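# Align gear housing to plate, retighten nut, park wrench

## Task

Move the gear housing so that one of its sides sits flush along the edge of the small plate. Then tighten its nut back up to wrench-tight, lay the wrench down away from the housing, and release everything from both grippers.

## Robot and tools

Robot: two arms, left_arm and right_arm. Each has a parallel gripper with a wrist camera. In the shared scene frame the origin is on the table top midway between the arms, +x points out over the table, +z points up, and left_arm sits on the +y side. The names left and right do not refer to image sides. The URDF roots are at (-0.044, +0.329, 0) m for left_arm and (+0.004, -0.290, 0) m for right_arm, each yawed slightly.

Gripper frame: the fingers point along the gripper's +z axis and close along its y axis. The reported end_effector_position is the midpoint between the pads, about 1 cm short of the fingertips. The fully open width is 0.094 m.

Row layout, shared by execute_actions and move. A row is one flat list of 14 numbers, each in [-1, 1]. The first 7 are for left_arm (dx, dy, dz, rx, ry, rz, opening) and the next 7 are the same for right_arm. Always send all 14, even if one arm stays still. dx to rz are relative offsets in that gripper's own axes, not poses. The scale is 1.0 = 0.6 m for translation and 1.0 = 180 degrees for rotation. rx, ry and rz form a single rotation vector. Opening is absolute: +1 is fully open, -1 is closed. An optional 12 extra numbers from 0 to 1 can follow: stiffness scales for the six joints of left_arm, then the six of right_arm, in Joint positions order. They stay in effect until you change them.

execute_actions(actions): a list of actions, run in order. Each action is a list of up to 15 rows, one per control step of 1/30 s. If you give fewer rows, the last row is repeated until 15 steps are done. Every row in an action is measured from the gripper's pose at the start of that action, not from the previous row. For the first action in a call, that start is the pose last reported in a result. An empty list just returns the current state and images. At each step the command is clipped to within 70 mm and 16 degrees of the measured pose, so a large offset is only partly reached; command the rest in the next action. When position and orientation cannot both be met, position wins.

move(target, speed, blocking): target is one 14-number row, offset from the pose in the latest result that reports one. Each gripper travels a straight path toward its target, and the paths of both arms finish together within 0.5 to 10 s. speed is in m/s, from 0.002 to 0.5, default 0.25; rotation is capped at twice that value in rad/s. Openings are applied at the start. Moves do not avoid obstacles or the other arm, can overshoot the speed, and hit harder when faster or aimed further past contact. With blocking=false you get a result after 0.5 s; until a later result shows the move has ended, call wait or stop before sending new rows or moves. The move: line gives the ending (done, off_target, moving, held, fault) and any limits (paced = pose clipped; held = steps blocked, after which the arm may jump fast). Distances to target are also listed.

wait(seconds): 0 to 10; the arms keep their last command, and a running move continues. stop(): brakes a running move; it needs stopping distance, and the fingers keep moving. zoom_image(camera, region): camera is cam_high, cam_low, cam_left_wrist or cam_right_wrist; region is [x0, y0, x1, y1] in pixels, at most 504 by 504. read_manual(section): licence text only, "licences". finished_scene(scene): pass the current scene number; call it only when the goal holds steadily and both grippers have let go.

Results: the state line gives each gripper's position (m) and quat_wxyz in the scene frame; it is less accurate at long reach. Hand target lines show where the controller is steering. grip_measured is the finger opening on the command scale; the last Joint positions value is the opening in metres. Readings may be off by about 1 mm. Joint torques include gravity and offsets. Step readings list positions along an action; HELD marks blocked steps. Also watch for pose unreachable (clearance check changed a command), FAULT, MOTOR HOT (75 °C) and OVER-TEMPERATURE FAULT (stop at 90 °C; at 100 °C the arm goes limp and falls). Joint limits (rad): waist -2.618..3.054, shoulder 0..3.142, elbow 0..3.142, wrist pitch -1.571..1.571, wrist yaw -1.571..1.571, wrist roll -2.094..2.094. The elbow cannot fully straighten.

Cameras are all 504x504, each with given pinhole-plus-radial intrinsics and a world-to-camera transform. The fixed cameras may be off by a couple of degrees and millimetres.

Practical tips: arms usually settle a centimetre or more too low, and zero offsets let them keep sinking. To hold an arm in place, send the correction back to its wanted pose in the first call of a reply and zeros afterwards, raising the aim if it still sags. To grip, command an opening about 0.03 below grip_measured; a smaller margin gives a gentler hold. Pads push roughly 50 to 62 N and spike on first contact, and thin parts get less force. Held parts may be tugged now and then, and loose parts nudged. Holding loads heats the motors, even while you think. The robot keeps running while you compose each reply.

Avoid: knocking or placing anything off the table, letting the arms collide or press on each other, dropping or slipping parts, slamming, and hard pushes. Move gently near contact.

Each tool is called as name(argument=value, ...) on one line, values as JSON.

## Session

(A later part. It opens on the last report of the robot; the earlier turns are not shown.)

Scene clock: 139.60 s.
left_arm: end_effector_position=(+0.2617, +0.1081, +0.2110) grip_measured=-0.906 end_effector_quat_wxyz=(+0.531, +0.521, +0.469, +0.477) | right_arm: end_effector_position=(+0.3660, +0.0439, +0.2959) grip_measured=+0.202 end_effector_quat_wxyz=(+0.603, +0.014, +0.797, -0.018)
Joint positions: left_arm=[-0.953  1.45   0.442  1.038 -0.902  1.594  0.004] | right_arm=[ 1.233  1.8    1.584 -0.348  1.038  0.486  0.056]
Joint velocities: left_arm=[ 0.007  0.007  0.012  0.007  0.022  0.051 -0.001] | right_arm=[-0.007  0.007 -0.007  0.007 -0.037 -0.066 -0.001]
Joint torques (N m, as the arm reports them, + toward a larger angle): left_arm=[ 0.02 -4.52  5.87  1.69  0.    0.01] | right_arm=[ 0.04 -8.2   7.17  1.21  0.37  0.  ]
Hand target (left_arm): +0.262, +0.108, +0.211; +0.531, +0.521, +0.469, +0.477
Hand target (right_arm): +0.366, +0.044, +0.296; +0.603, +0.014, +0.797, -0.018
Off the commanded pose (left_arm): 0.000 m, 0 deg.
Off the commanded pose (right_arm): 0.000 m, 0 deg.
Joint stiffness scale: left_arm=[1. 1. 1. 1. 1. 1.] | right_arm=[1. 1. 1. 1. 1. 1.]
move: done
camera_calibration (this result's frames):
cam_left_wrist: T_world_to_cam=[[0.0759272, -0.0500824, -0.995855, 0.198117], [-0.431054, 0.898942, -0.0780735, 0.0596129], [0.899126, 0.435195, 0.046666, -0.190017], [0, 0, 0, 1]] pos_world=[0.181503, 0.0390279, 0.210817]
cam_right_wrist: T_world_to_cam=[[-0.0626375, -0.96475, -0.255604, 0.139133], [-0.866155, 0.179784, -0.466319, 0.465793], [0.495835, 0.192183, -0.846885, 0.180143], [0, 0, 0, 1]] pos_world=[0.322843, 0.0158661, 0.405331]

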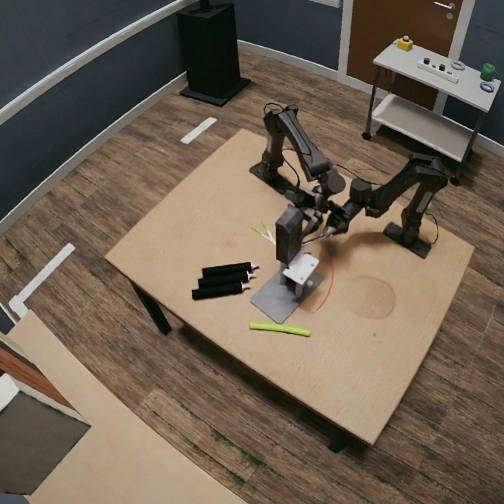

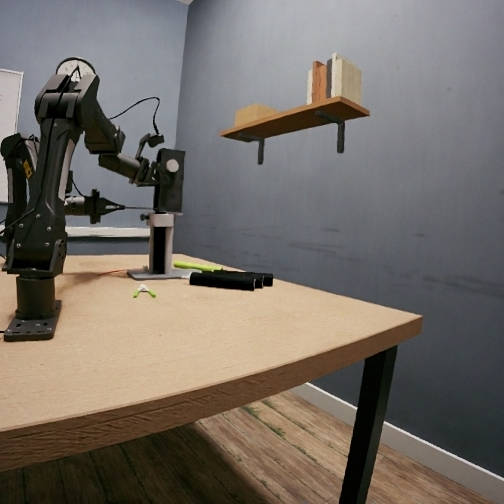

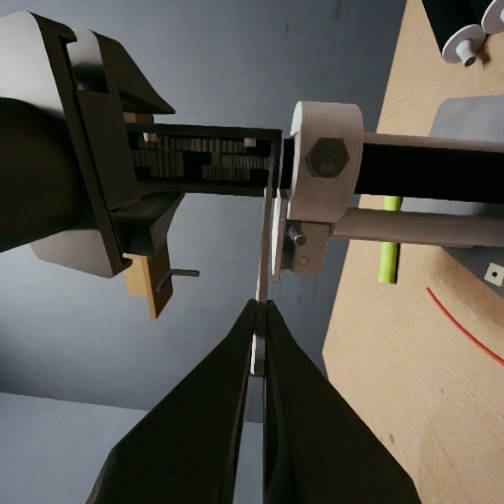

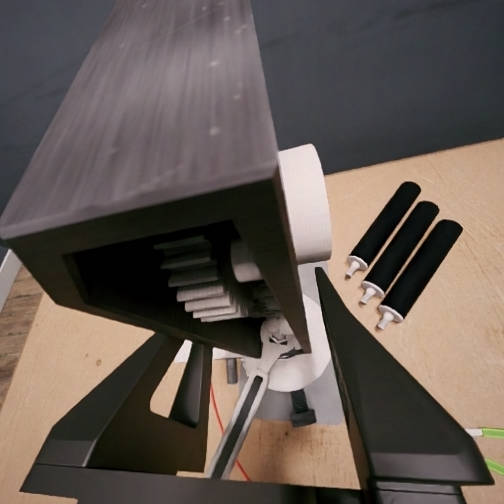

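move(target=[0,0,0,0,0,0,-1,0,0.004,0,0,0,0,-0.4])

move(target=[-0.04,0,-0.035,0,0.02,0,-1,0,0,0,0,0,0,-0.4], speed=0.02)

zoom_image(camera="cam_right_wrist", region=[180,290,360,470])

Scene clock: 140.43 s.
left_arm: end_effector_position=(+0.2616, +0.1083, +0.2110) grip_measured=-0.906 end_effector_quat_wxyz=(+0.530, +0.520, +0.469, +0.478) | right_arm: end_effector_position=(+0.3660, +0.0459, +0.2954) grip_measured=-0.069 end_effector_quat_wxyz=(+0.602, +0.018, +0.798, -0.008)
Joint positions: left_arm=[-0.953  1.45   0.442  1.038 -0.904  1.594  0.004] | right_arm=[ 1.232  1.8    1.584 -0.344  1.026  0.502  0.044]
Joint velocities: left_arm=[ 0.002 -0.007  0.012 -0.007 -0.022 -0.022 -0.   ] | right_arm=[ 0.022 -0.002  0.002 -0.051 -0.022 -0.007 -0.001]
Joint torques (N m, as the arm reports them, + toward a larger angle): left_arm=[ 0.05 -4.45  5.92  1.7   0.08  0.01] | right_arm=[ 0.37 -7.68  7.94  1.15  0.51 -0.12]
Hand target (left_arm): +0.262, +0.108, +0.211; +0.531, +0.521, +0.468, +0.477
Hand target (right_arm): +0.366, +0.046, +0.296; +0.603, +0.014, +0.797, -0.018
Off the commanded pose (left_arm): 0.000 m, 0 deg.
Off the commanded pose (right_arm): 0.001 m, 1 deg.
Joint stiffness scale: left_arm=[1. 1. 1. 1. 1. 1.] | right_arm=[1. 1. 1. 1. 1. 1.]
move: done
camera_calibration (this result's frames):
cam_left_wrist: T_world_to_cam=[[0.0761578, -0.0503184, -0.995825, 0.198152], [-0.432412, 0.898256, -0.0784579, 0.0599065], [0.898454, 0.436582, 0.046651, -0.190043], [0, 0, 0, 1]] pos_world=[0.181558, 0.0391287, 0.21089]
cam_right_wrist: T_world_to_cam=[[-0.0584329, -0.95936, -0.276069, 0.145185], [-0.868582, 0.185174, -0.459647, 0.463943], [0.492088, 0.21293, -0.844103, 0.178902], [0, 0, 0, 1]] pos_world=[0.32342, 0.0152813, 0.404343]

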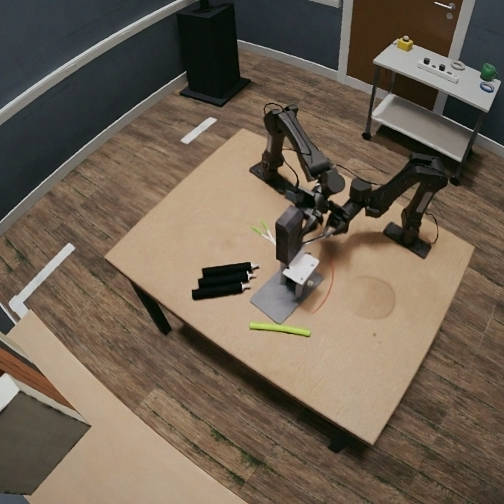

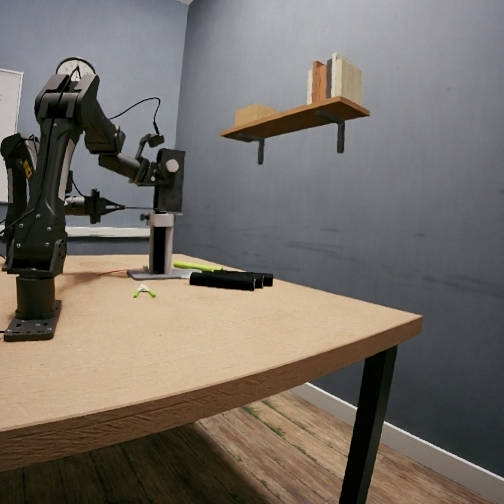

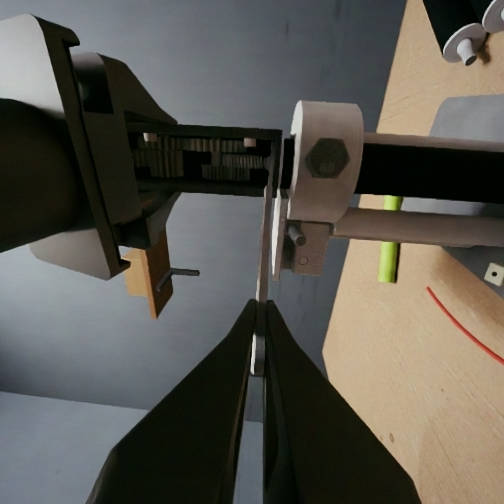

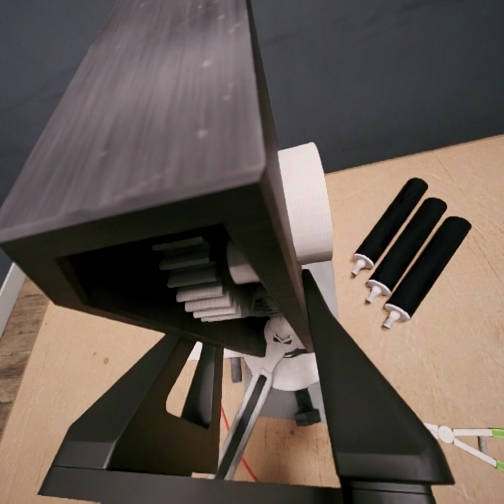

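Scene clock: 142.27 s.
left_arm: end_effector_position=(+0.2500, +0.0983, +0.2093) grip_measured=-0.906 end_effector_quat_wxyz=(+0.511, +0.498, +0.493, +0.498) | right_arm: end_effector_position=(+0.3660, +0.0459, +0.2954) grip_measured=-0.069 end_effector_quat_wxyz=(+0.602, +0.019, +0.798, -0.008)
Joint positions: left_arm=[-1.048  1.525  0.496  1.067 -1.086  1.597  0.004] | right_arm=[ 1.232  1.8    1.584 -0.344  1.026  0.503  0.044]
Joint velocities: left_arm=[ 0.007 -0.007 -0.002 -0.051  0.022  0.007 -0.   ] | right_arm=[ 0.002 -0.002 -0.007 -0.022 -0.051 -0.022  0.   ]
Joint torques (N m, as the arm reports them, + toward a larger angle): left_arm=[-5.06 -4.86  6.32  1.55 -0.31  0.1 ] | right_arm=[ 0.07 -8.18  7.1   1.24  0.34 -0.02]
Hand target (left_arm): +0.238, +0.087, +0.210; +0.515, +0.505, +0.486, +0.493
Hand target (right_arm): +0.366, +0.046, +0.295; +0.602, +0.018, +0.798, -0.008
Off the commanded pose (left_arm): 0.017 m, 1 deg.
Off the commanded pose (right_arm): 0.000 m, 0 deg.
Joint stiffness scale: left_arm=[1. 1. 1. 1. 1. 1.] | right_arm=[1. 1. 1. 1. 1. 1.]
move: off_target (left_arm)
camera_calibration (this result's frames):
cam_left_wrist: T_world_to_cam=[[0.0792312, -0.0505075, -0.995576, 0.196019], [-0.508846, 0.856753, -0.0839604, 0.0880908], [0.857204, 0.513247, 0.042181, -0.171476], [0, 0, 0, 1]] pos_world=[0.176284, 0.0224379, 0.209781]
cam_right_wrist: T_world_to_cam=[[-0.0588211, -0.95893, -0.277478, 0.145724], [-0.86848, 0.186212, -0.459421, 0.463791], [0.492222, 0.21396, -0.843764, 0.178706], [0, 0, 0, 1]] pos_world=[0.323402, 0.0151395, 0.404296]

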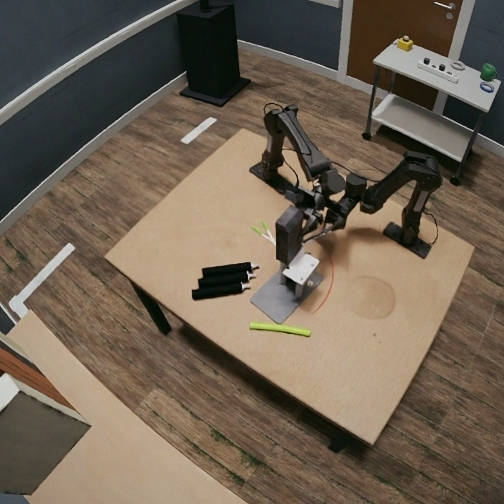

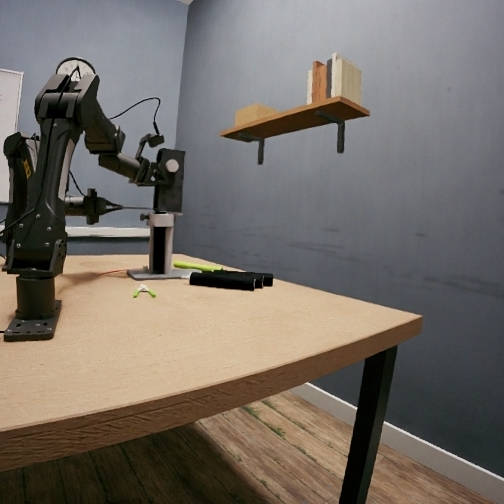

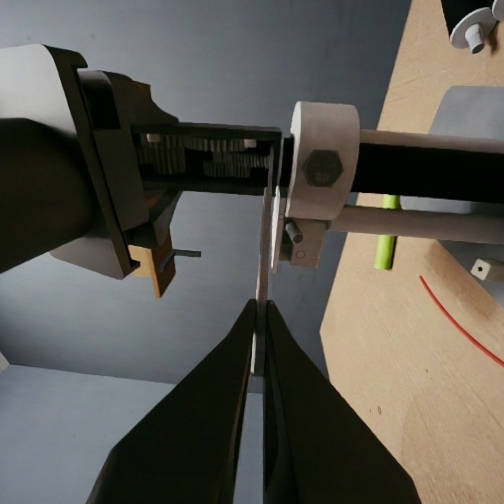

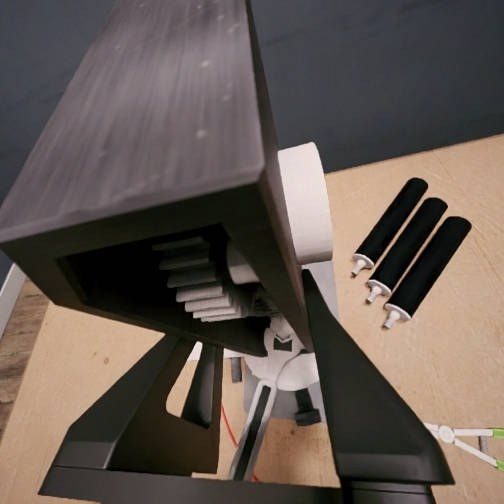

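Region (180, 290, 360, 470) of cam_right_wrist's 504x504 image, scaled by 2.800, with more detail than that image has.

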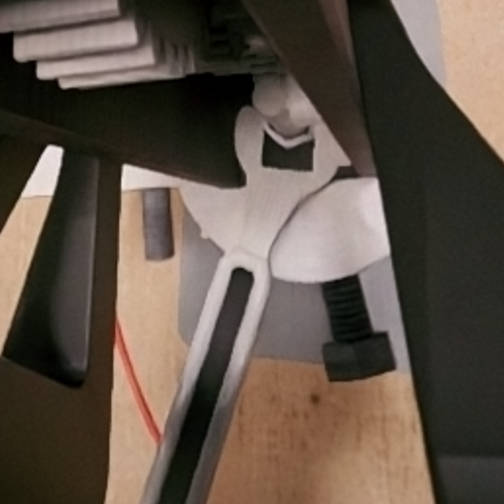

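move(target=[-0.008,0.004,-0.06,0,0,0,-1,0,0,0,0,0,0,-0.4], speed=0.02)

zoom_image(camera="cam_right_wrist", region=[180,290,360,470])

Scene clock: 144.47 s.
left_arm: end_effector_position=(+0.2350, +0.0897, +0.2094) grip_measured=-0.906 end_effector_quat_wxyz=(+0.512, +0.500, +0.491, +0.496) | right_arm: end_effector_position=(+0.3580, +0.0495, +0.2952) grip_measured=-0.069 end_effector_quat_wxyz=(+0.602, +0.018, +0.798, -0.006)
Joint positions: left_arm=[-1.113  1.525  0.496  1.069 -1.142  1.601  0.004] | right_arm=[ 1.254  1.798  1.584 -0.362  1.043  0.524  0.044]
Joint velocities: left_arm=[ 0.002 -0.012  0.002 -0.051 -0.007 -0.007 -0.   ] | right_arm=[-0.002 -0.007  0.002 -0.051 -0.007  0.037 -0.001]
Joint torques (N m, as the arm reports them, + toward a larger angle): left_arm=[-6.71 -8.    2.68  1.58 -0.72  0.09] | right_arm=[-2.27 -8.05  7.16  1.34  0.18 -0.18]
Hand target (left_arm): +0.216, +0.094, +0.211; +0.511, +0.498, +0.493, +0.497
Hand target (right_arm): +0.366, +0.046, +0.296; +0.602, +0.019, +0.798, -0.008
Off the commanded pose (left_arm): 0.022 m, 0 deg.
Off the commanded pose (right_arm): 0.009 m, 0 deg.
Joint stiffness scale: left_arm=[1. 1. 1. 1. 1. 1.] | right_arm=[1. 1. 1. 1. 1. 1.]
move: off_target (left_arm)
camera_calibration (this result's frames):
cam_left_wrist: T_world_to_cam=[[0.0779925, -0.0503404, -0.995682, 0.197179], [-0.501731, 0.861049, -0.0828345, 0.0855345], [0.861501, 0.506025, 0.041898, -0.154487], [0, 0, 0, 1]] pos_world=[0.160627, 0.0144508, 0.209885]
cam_right_wrist: T_world_to_cam=[[-0.056242, -0.95878, -0.278527, 0.148038], [-0.8685, 0.184588, -0.460039, 0.456278], [0.492489, 0.216027, -0.843082, 0.181341], [0, 0, 0, 1]] pos_world=[0.315294, 0.0185377, 0.404024]

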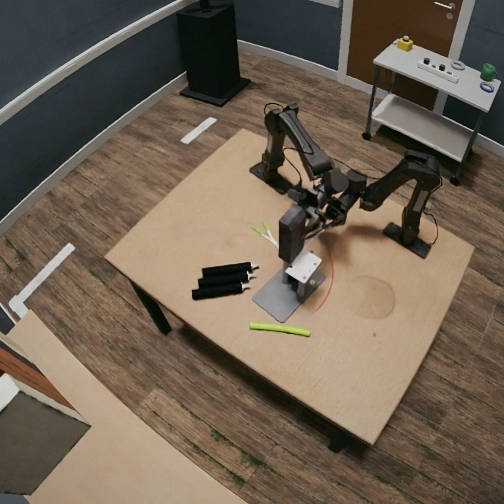

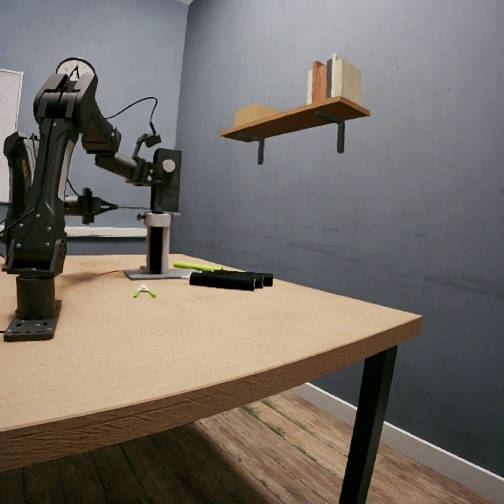

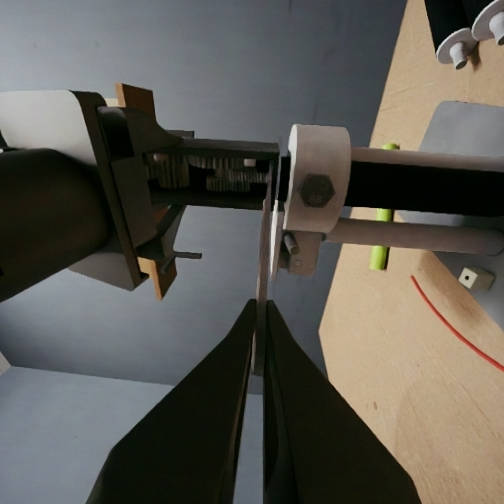

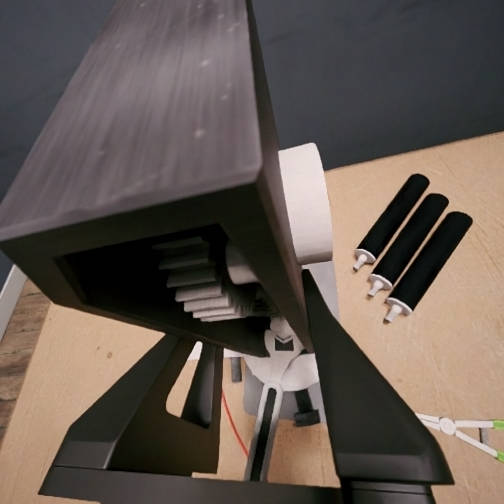

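Region (180, 290, 360, 470) of cam_right_wrist's 504x504 image, scaled by 2.800, with more detail than that image has.

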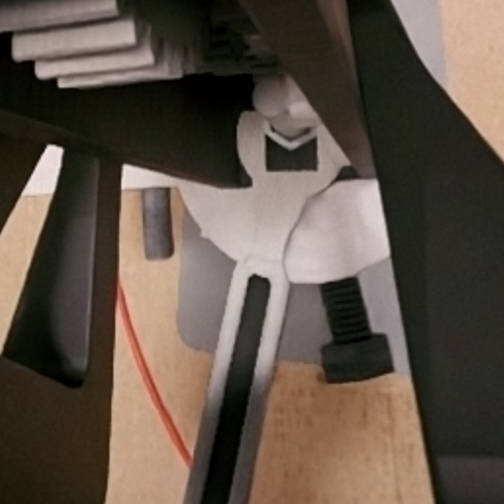

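move(target=[0,0,0,0,0,0,-0.8,0,0,0,0,0,0,-0.4])

zoom_image(camera="cam_left_wrist", region=[180,120,380,380])

Scene clock: 145.33 s.
left_arm: end_effector_position=(+0.2356, +0.0904, +0.2089) grip_measured=-0.802 end_effector_quat_wxyz=(+0.510, +0.501, +0.491, +0.498) | right_arm: end_effector_position=(+0.3574, +0.0497, +0.2952) grip_measured=-0.069 end_effector_quat_wxyz=(+0.603, +0.019, +0.798, -0.006)
Joint positions: left_arm=[-1.11   1.525  0.496  1.066 -1.142  1.603  0.009] | right_arm=[ 1.256  1.798  1.584 -0.363  1.045  0.526  0.044]
Joint velocities: left_arm=[-0.007 -0.007 -0.012 -0.007  0.051  0.022 -0.   ] | right_arm=[-0.002 -0.007  0.002  0.007 -0.007  0.022 -0.   ]
Joint torques (N m, as the arm reports them, + toward a larger angle): left_arm=[-0.3  -4.95  5.65  1.58  0.01 -0.03] | right_arm=[-0.11 -8.21  7.08  1.19  0.35 -0.02]
Hand target (left_arm): +0.235, +0.090, +0.209; +0.512, +0.500, +0.491, +0.496
Hand target (right_arm): +0.358, +0.049, +0.295; +0.602, +0.018, +0.798, -0.007
Off the commanded pose (left_arm): 0.001 m, 0 deg.
Off the commanded pose (right_arm): 0.001 m, 0 deg.
Joint stiffness scale: left_arm=[1. 1. 1. 1. 1. 1.] | right_arm=[1. 1. 1. 1. 1. 1.]
move: done
camera_calibration (this result's frames):
cam_left_wrist: T_world_to_cam=[[0.0768091, -0.045493, -0.996007, 0.196579], [-0.503827, 0.860262, -0.0781464, 0.0848329], [0.860383, 0.507818, 0.0431553, -0.155518], [0, 0, 0, 1]] pos_world=[0.161447, 0.0149391, 0.209135]
cam_right_wrist: T_world_to_cam=[[-0.0566397, -0.958559, -0.279207, 0.148532], [-0.868103, 0.185415, -0.460455, 0.455764], [0.493143, 0.2163, -0.842629, 0.181223], [0, 0, 0, 1]] pos_world=[0.314694, 0.0186726, 0.404034]

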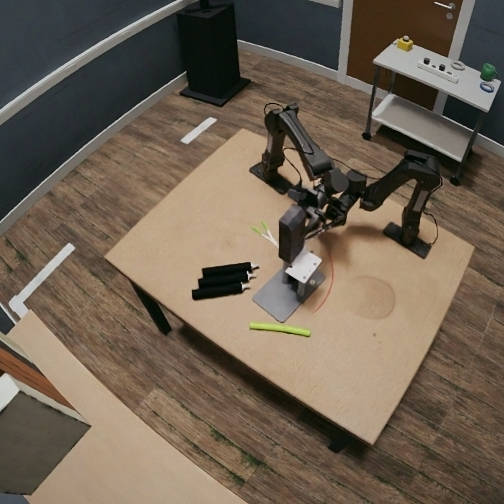

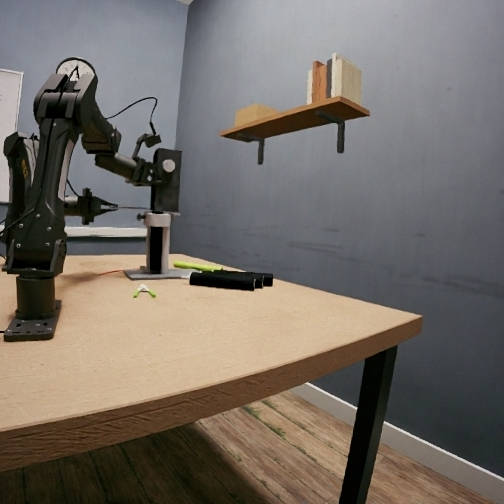

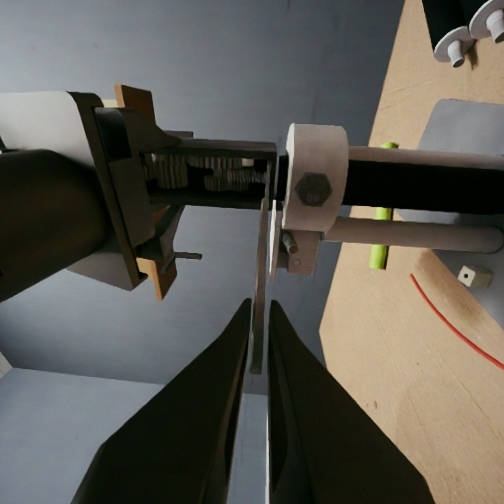

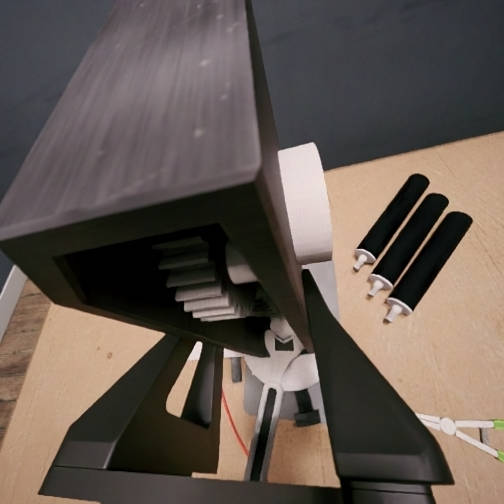

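Region (180, 120, 380, 380) of cam_left_wrist's 504x504 image, scaled by 1.938, with more detail than that image has; it fills the left 388 columns of this view, and the rest is white.

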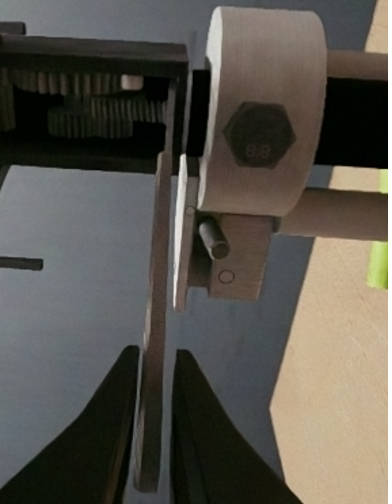

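move(target=[0,0.012,0,0,0,0,-0.7,0,0,0,0,0,0,-0.4], speed=0.02)

move(target=[0,0,0,0,0,0,-1,0,0,0,0,0,0,-0.4])

move(target=[0.02,0.003,-0.04,0,0,0,-1,0,0,0,0,0,0,-0.4], speed=0.02)

zoom_image(camera="cam_right_wrist", region=[180,290,360,470])

Scene clock: 146.23 s.
left_arm: end_effector_position=(+0.2355, +0.0907, +0.2056) grip_measured=-0.702 end_effector_quat_wxyz=(+0.500, +0.511, +0.487, +0.502) | right_arm: end_effector_position=(+0.3574, +0.0497, +0.2952) grip_measured=-0.069 end_effector_quat_wxyz=(+0.603, +0.019, +0.798, -0.006)
Joint positions: left_arm=[-1.11   1.52   0.496  1.034 -1.142  1.605  0.014] | right_arm=[ 1.256  1.798  1.584 -0.363  1.045  0.526  0.044]
Joint velocities: left_arm=[-0.012 -0.037  0.012 -0.037  0.022  0.007  0.001] | right_arm=[ 0.012 -0.002 -0.017  0.066  0.037 -0.037 -0.   ]
Joint torques (N m, as the arm reports them, + toward a larger angle): left_arm=[-0.04 -6.9   6.99  1.53  0.   -0.02] | right_arm=[ 0.   -8.17  7.06  1.2   0.35  0.01]
Hand target (left_arm): +0.235, +0.091, +0.216; +0.510, +0.501, +0.491, +0.498
Hand target (right_arm): +0.357, +0.050, +0.295; +0.603, +0.019, +0.798, -0.006
Off the commanded pose (left_arm): 0.010 m, 2 deg.
Off the commanded pose (right_arm): 0.000 m, 0 deg.
Joint stiffness scale: left_arm=[1. 1. 1. 1. 1. 1.] | right_arm=[1. 1. 1. 1. 1. 1.]
move: done
camera_calibration (this result's frames):
cam_left_wrist: T_world_to_cam=[[0.0659098, -0.0177005, -0.997669, 0.193738], [-0.50454, 0.862018, -0.0486256, 0.0782185], [0.860869, 0.506568, 0.0478848, -0.156389], [0, 0, 0, 1]] pos_world=[0.161325, 0.0152251, 0.204578]
cam_right_wrist: T_world_to_cam=[[-0.0566397, -0.958559, -0.279207, 0.148532], [-0.868103, 0.185415, -0.460455, 0.455764], [0.493143, 0.2163, -0.842629, 0.181223], [0, 0, 0, 1]] pos_world=[0.314694, 0.0186726, 0.404034]

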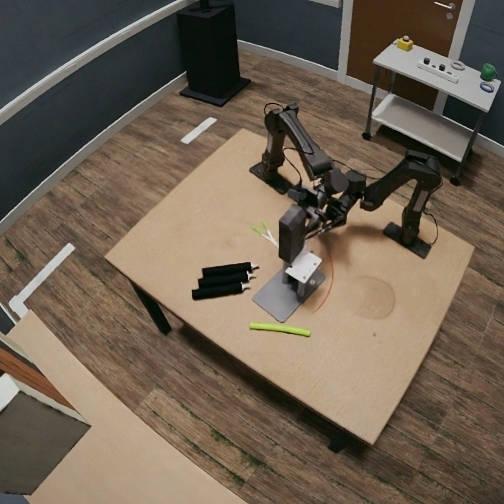

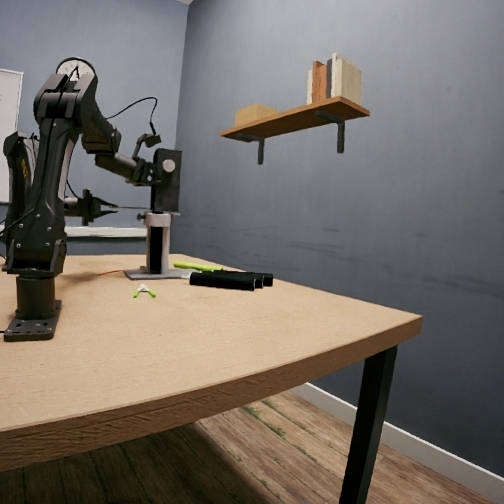

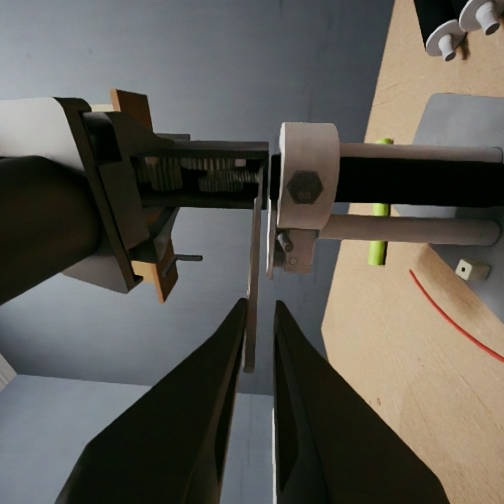

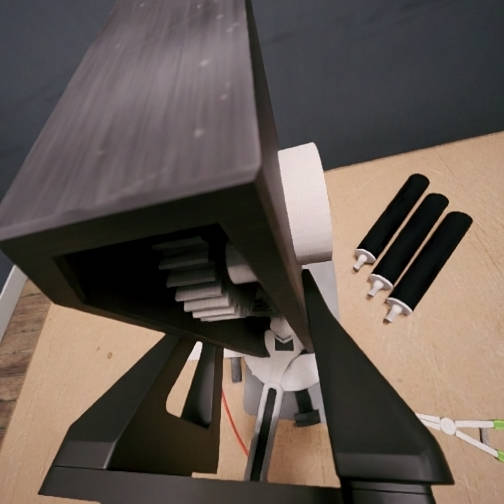

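Scene clock: 146.73 s.
left_arm: end_effector_position=(+0.2354, +0.0907, +0.2097) grip_measured=-0.905 end_effector_quat_wxyz=(+0.510, +0.502, +0.490, +0.498) | right_arm: end_effector_position=(+0.3574, +0.0497, +0.2952) grip_measured=-0.069 end_effector_quat_wxyz=(+0.603, +0.019, +0.798, -0.006)
Joint positions: left_arm=[-1.11   1.518  0.496  1.058 -1.141  1.603  0.004] | right_arm=[ 1.256  1.798  1.584 -0.363  1.045  0.526  0.044]
Joint velocities: left_arm=[ 0.012  0.007 -0.002 -0.081 -0.066  0.081  0.   ] | right_arm=[-0.012 -0.007  0.007  0.037 -0.051  0.022  0.   ]
Joint torques (N m, as the arm reports them, + toward a larger angle): left_arm=[ 0.1  -4.85  5.78  1.35  0.04  0.03] | right_arm=[ 0.07 -8.23  7.06  1.21  0.36  0.  ]
Hand target (left_arm): +0.235, +0.091, +0.206; +0.501, +0.511, +0.487, +0.502
Hand target (right_arm): +0.357, +0.050, +0.295; +0.603, +0.019, +0.798, -0.006
Off the commanded pose (left_arm): 0.004 m, 2 deg.
Off the commanded pose (right_arm): 0.000 m, 0 deg.
Joint stiffness scale: left_arm=[1. 1. 1. 1. 1. 1.] | right_arm=[1. 1. 1. 1. 1. 1.]
move: done
camera_calibration (this result's frames):
cam_left_wrist: T_world_to_cam=[[0.0762103, -0.0437634, -0.996131, 0.197411], [-0.50322, 0.860782, -0.0763165, 0.0839286], [0.860791, 0.507089, 0.0435778, -0.155664], [0, 0, 0, 1]] pos_world=[0.161184, 0.0153307, 0.209836]
cam_right_wrist: T_world_to_cam=[[-0.0567364, -0.958451, -0.279559, 0.148665], [-0.868078, 0.185675, -0.460398, 0.455725], [0.493176, 0.216558, -0.842544, 0.181173], [0, 0, 0, 1]] pos_world=[0.314689, 0.0186372, 0.404022]

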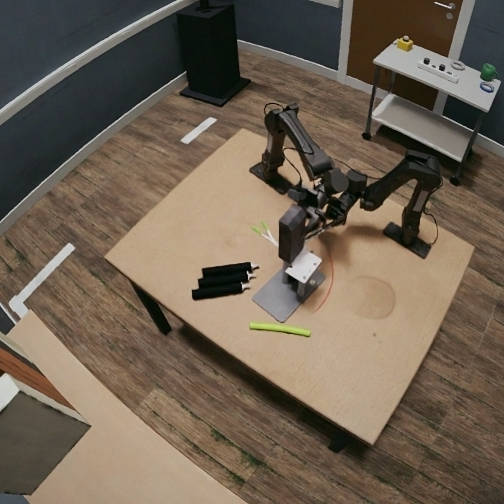

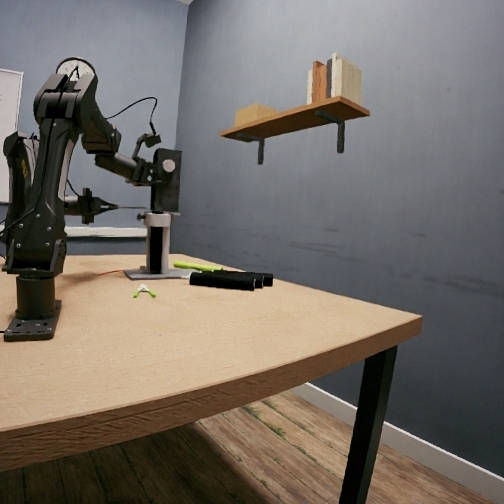

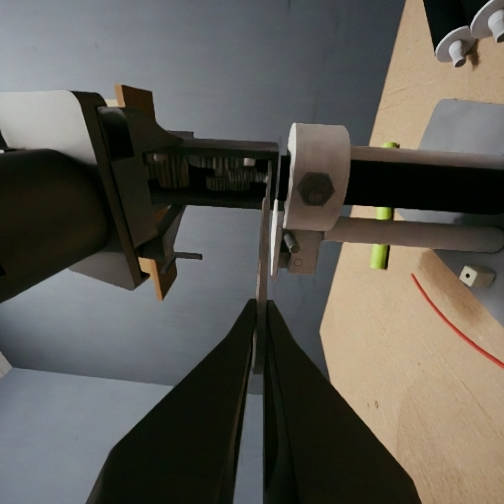

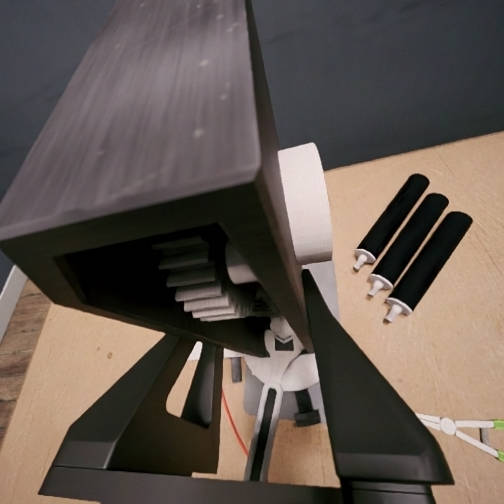

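Scene clock: 148.43 s.
left_arm: end_effector_position=(+0.2147, +0.0998, +0.2049) grip_measured=-0.905 end_effector_quat_wxyz=(+0.501, +0.511, +0.486, +0.502) | right_arm: end_effector_position=(+0.3574, +0.0497, +0.2952) grip_measured=-0.069 end_effector_quat_wxyz=(+0.603, +0.019, +0.798, -0.006)
Joint positions: left_arm=[-1.175  1.457  0.434  1.037 -1.205  1.611  0.004] | right_arm=[ 1.256  1.798  1.584 -0.363  1.045  0.526  0.044]
Joint velocities: left_arm=[-0.017 -0.012  0.007 -0.051 -0.022 -0.007  0.   ] | right_arm=[-0.007  0.012 -0.022 -0.007 -0.051 -0.007  0.001]
Joint torques (N m, as the arm reports them, + toward a larger angle): left_arm=[-0.82 -6.55  4.93  1.61  0.02  0.  ] | right_arm=[ 0.02 -8.18  7.1   1.21  0.35 -0.01]
Hand target (left_arm): +0.212, +0.103, +0.211; +0.510, +0.502, +0.491, +0.497
Hand target (right_arm): +0.357, +0.050, +0.295; +0.603, +0.019, +0.798, -0.006
Off the commanded pose (left_arm): 0.008 m, 2 deg.
Off the commanded pose (right_arm): 0.000 m, 0 deg.
Joint stiffness scale: left_arm=[1. 1. 1. 1. 1. 1.] | right_arm=[1. 1. 1. 1. 1. 1.]
move: done
camera_calibration (this result's frames):
cam_left_wrist: T_world_to_cam=[[0.0668523, -0.0162384, -0.997631, 0.194158], [-0.503525, 0.862658, -0.0477832, 0.0593838], [0.86139, 0.505526, 0.0494943, -0.143411], [0, 0, 0, 1]] pos_world=[0.140454, 0.0244231, 0.203634]
cam_right_wrist: T_world_to_cam=[[-0.0567364, -0.958451, -0.279559, 0.148665], [-0.868078, 0.185675, -0.460398, 0.455725], [0.493176, 0.216558, -0.842544, 0.181173], [0, 0, 0, 1]] pos_world=[0.314689, 0.0186372, 0.404022]

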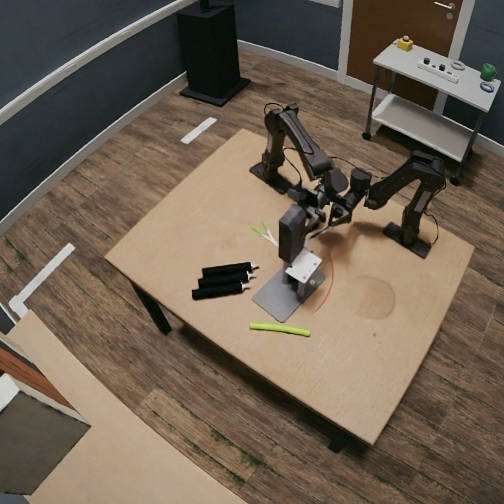

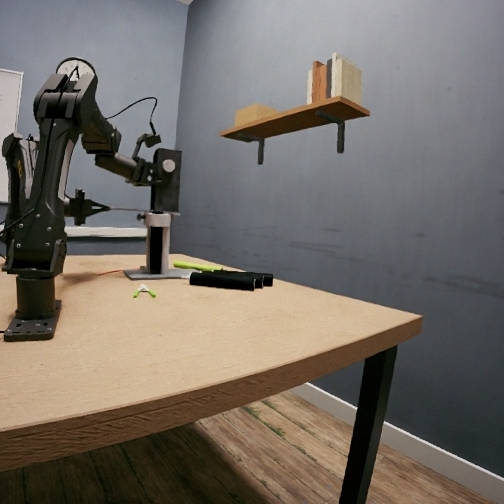

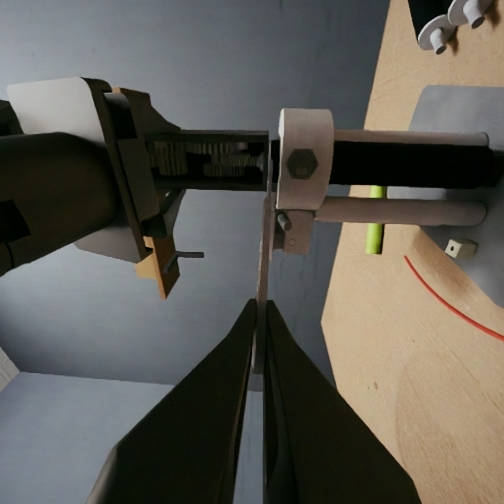

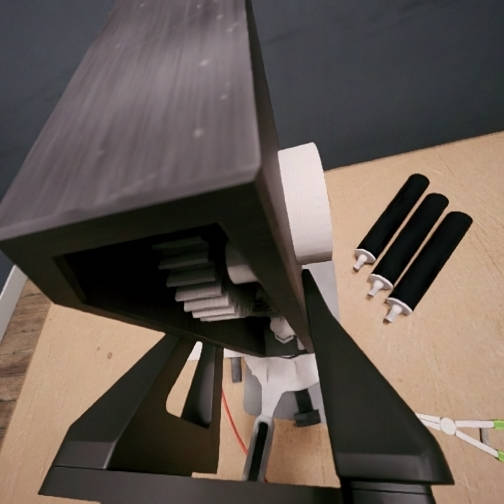

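Region (180, 290, 360, 470) of cam_right_wrist's 504x504 image, scaled by 2.800, with more detail than that image has.

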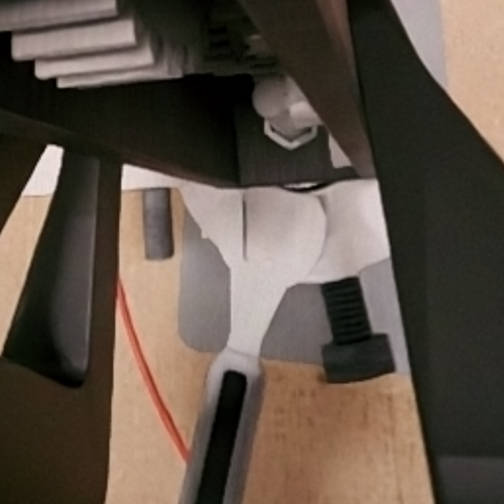

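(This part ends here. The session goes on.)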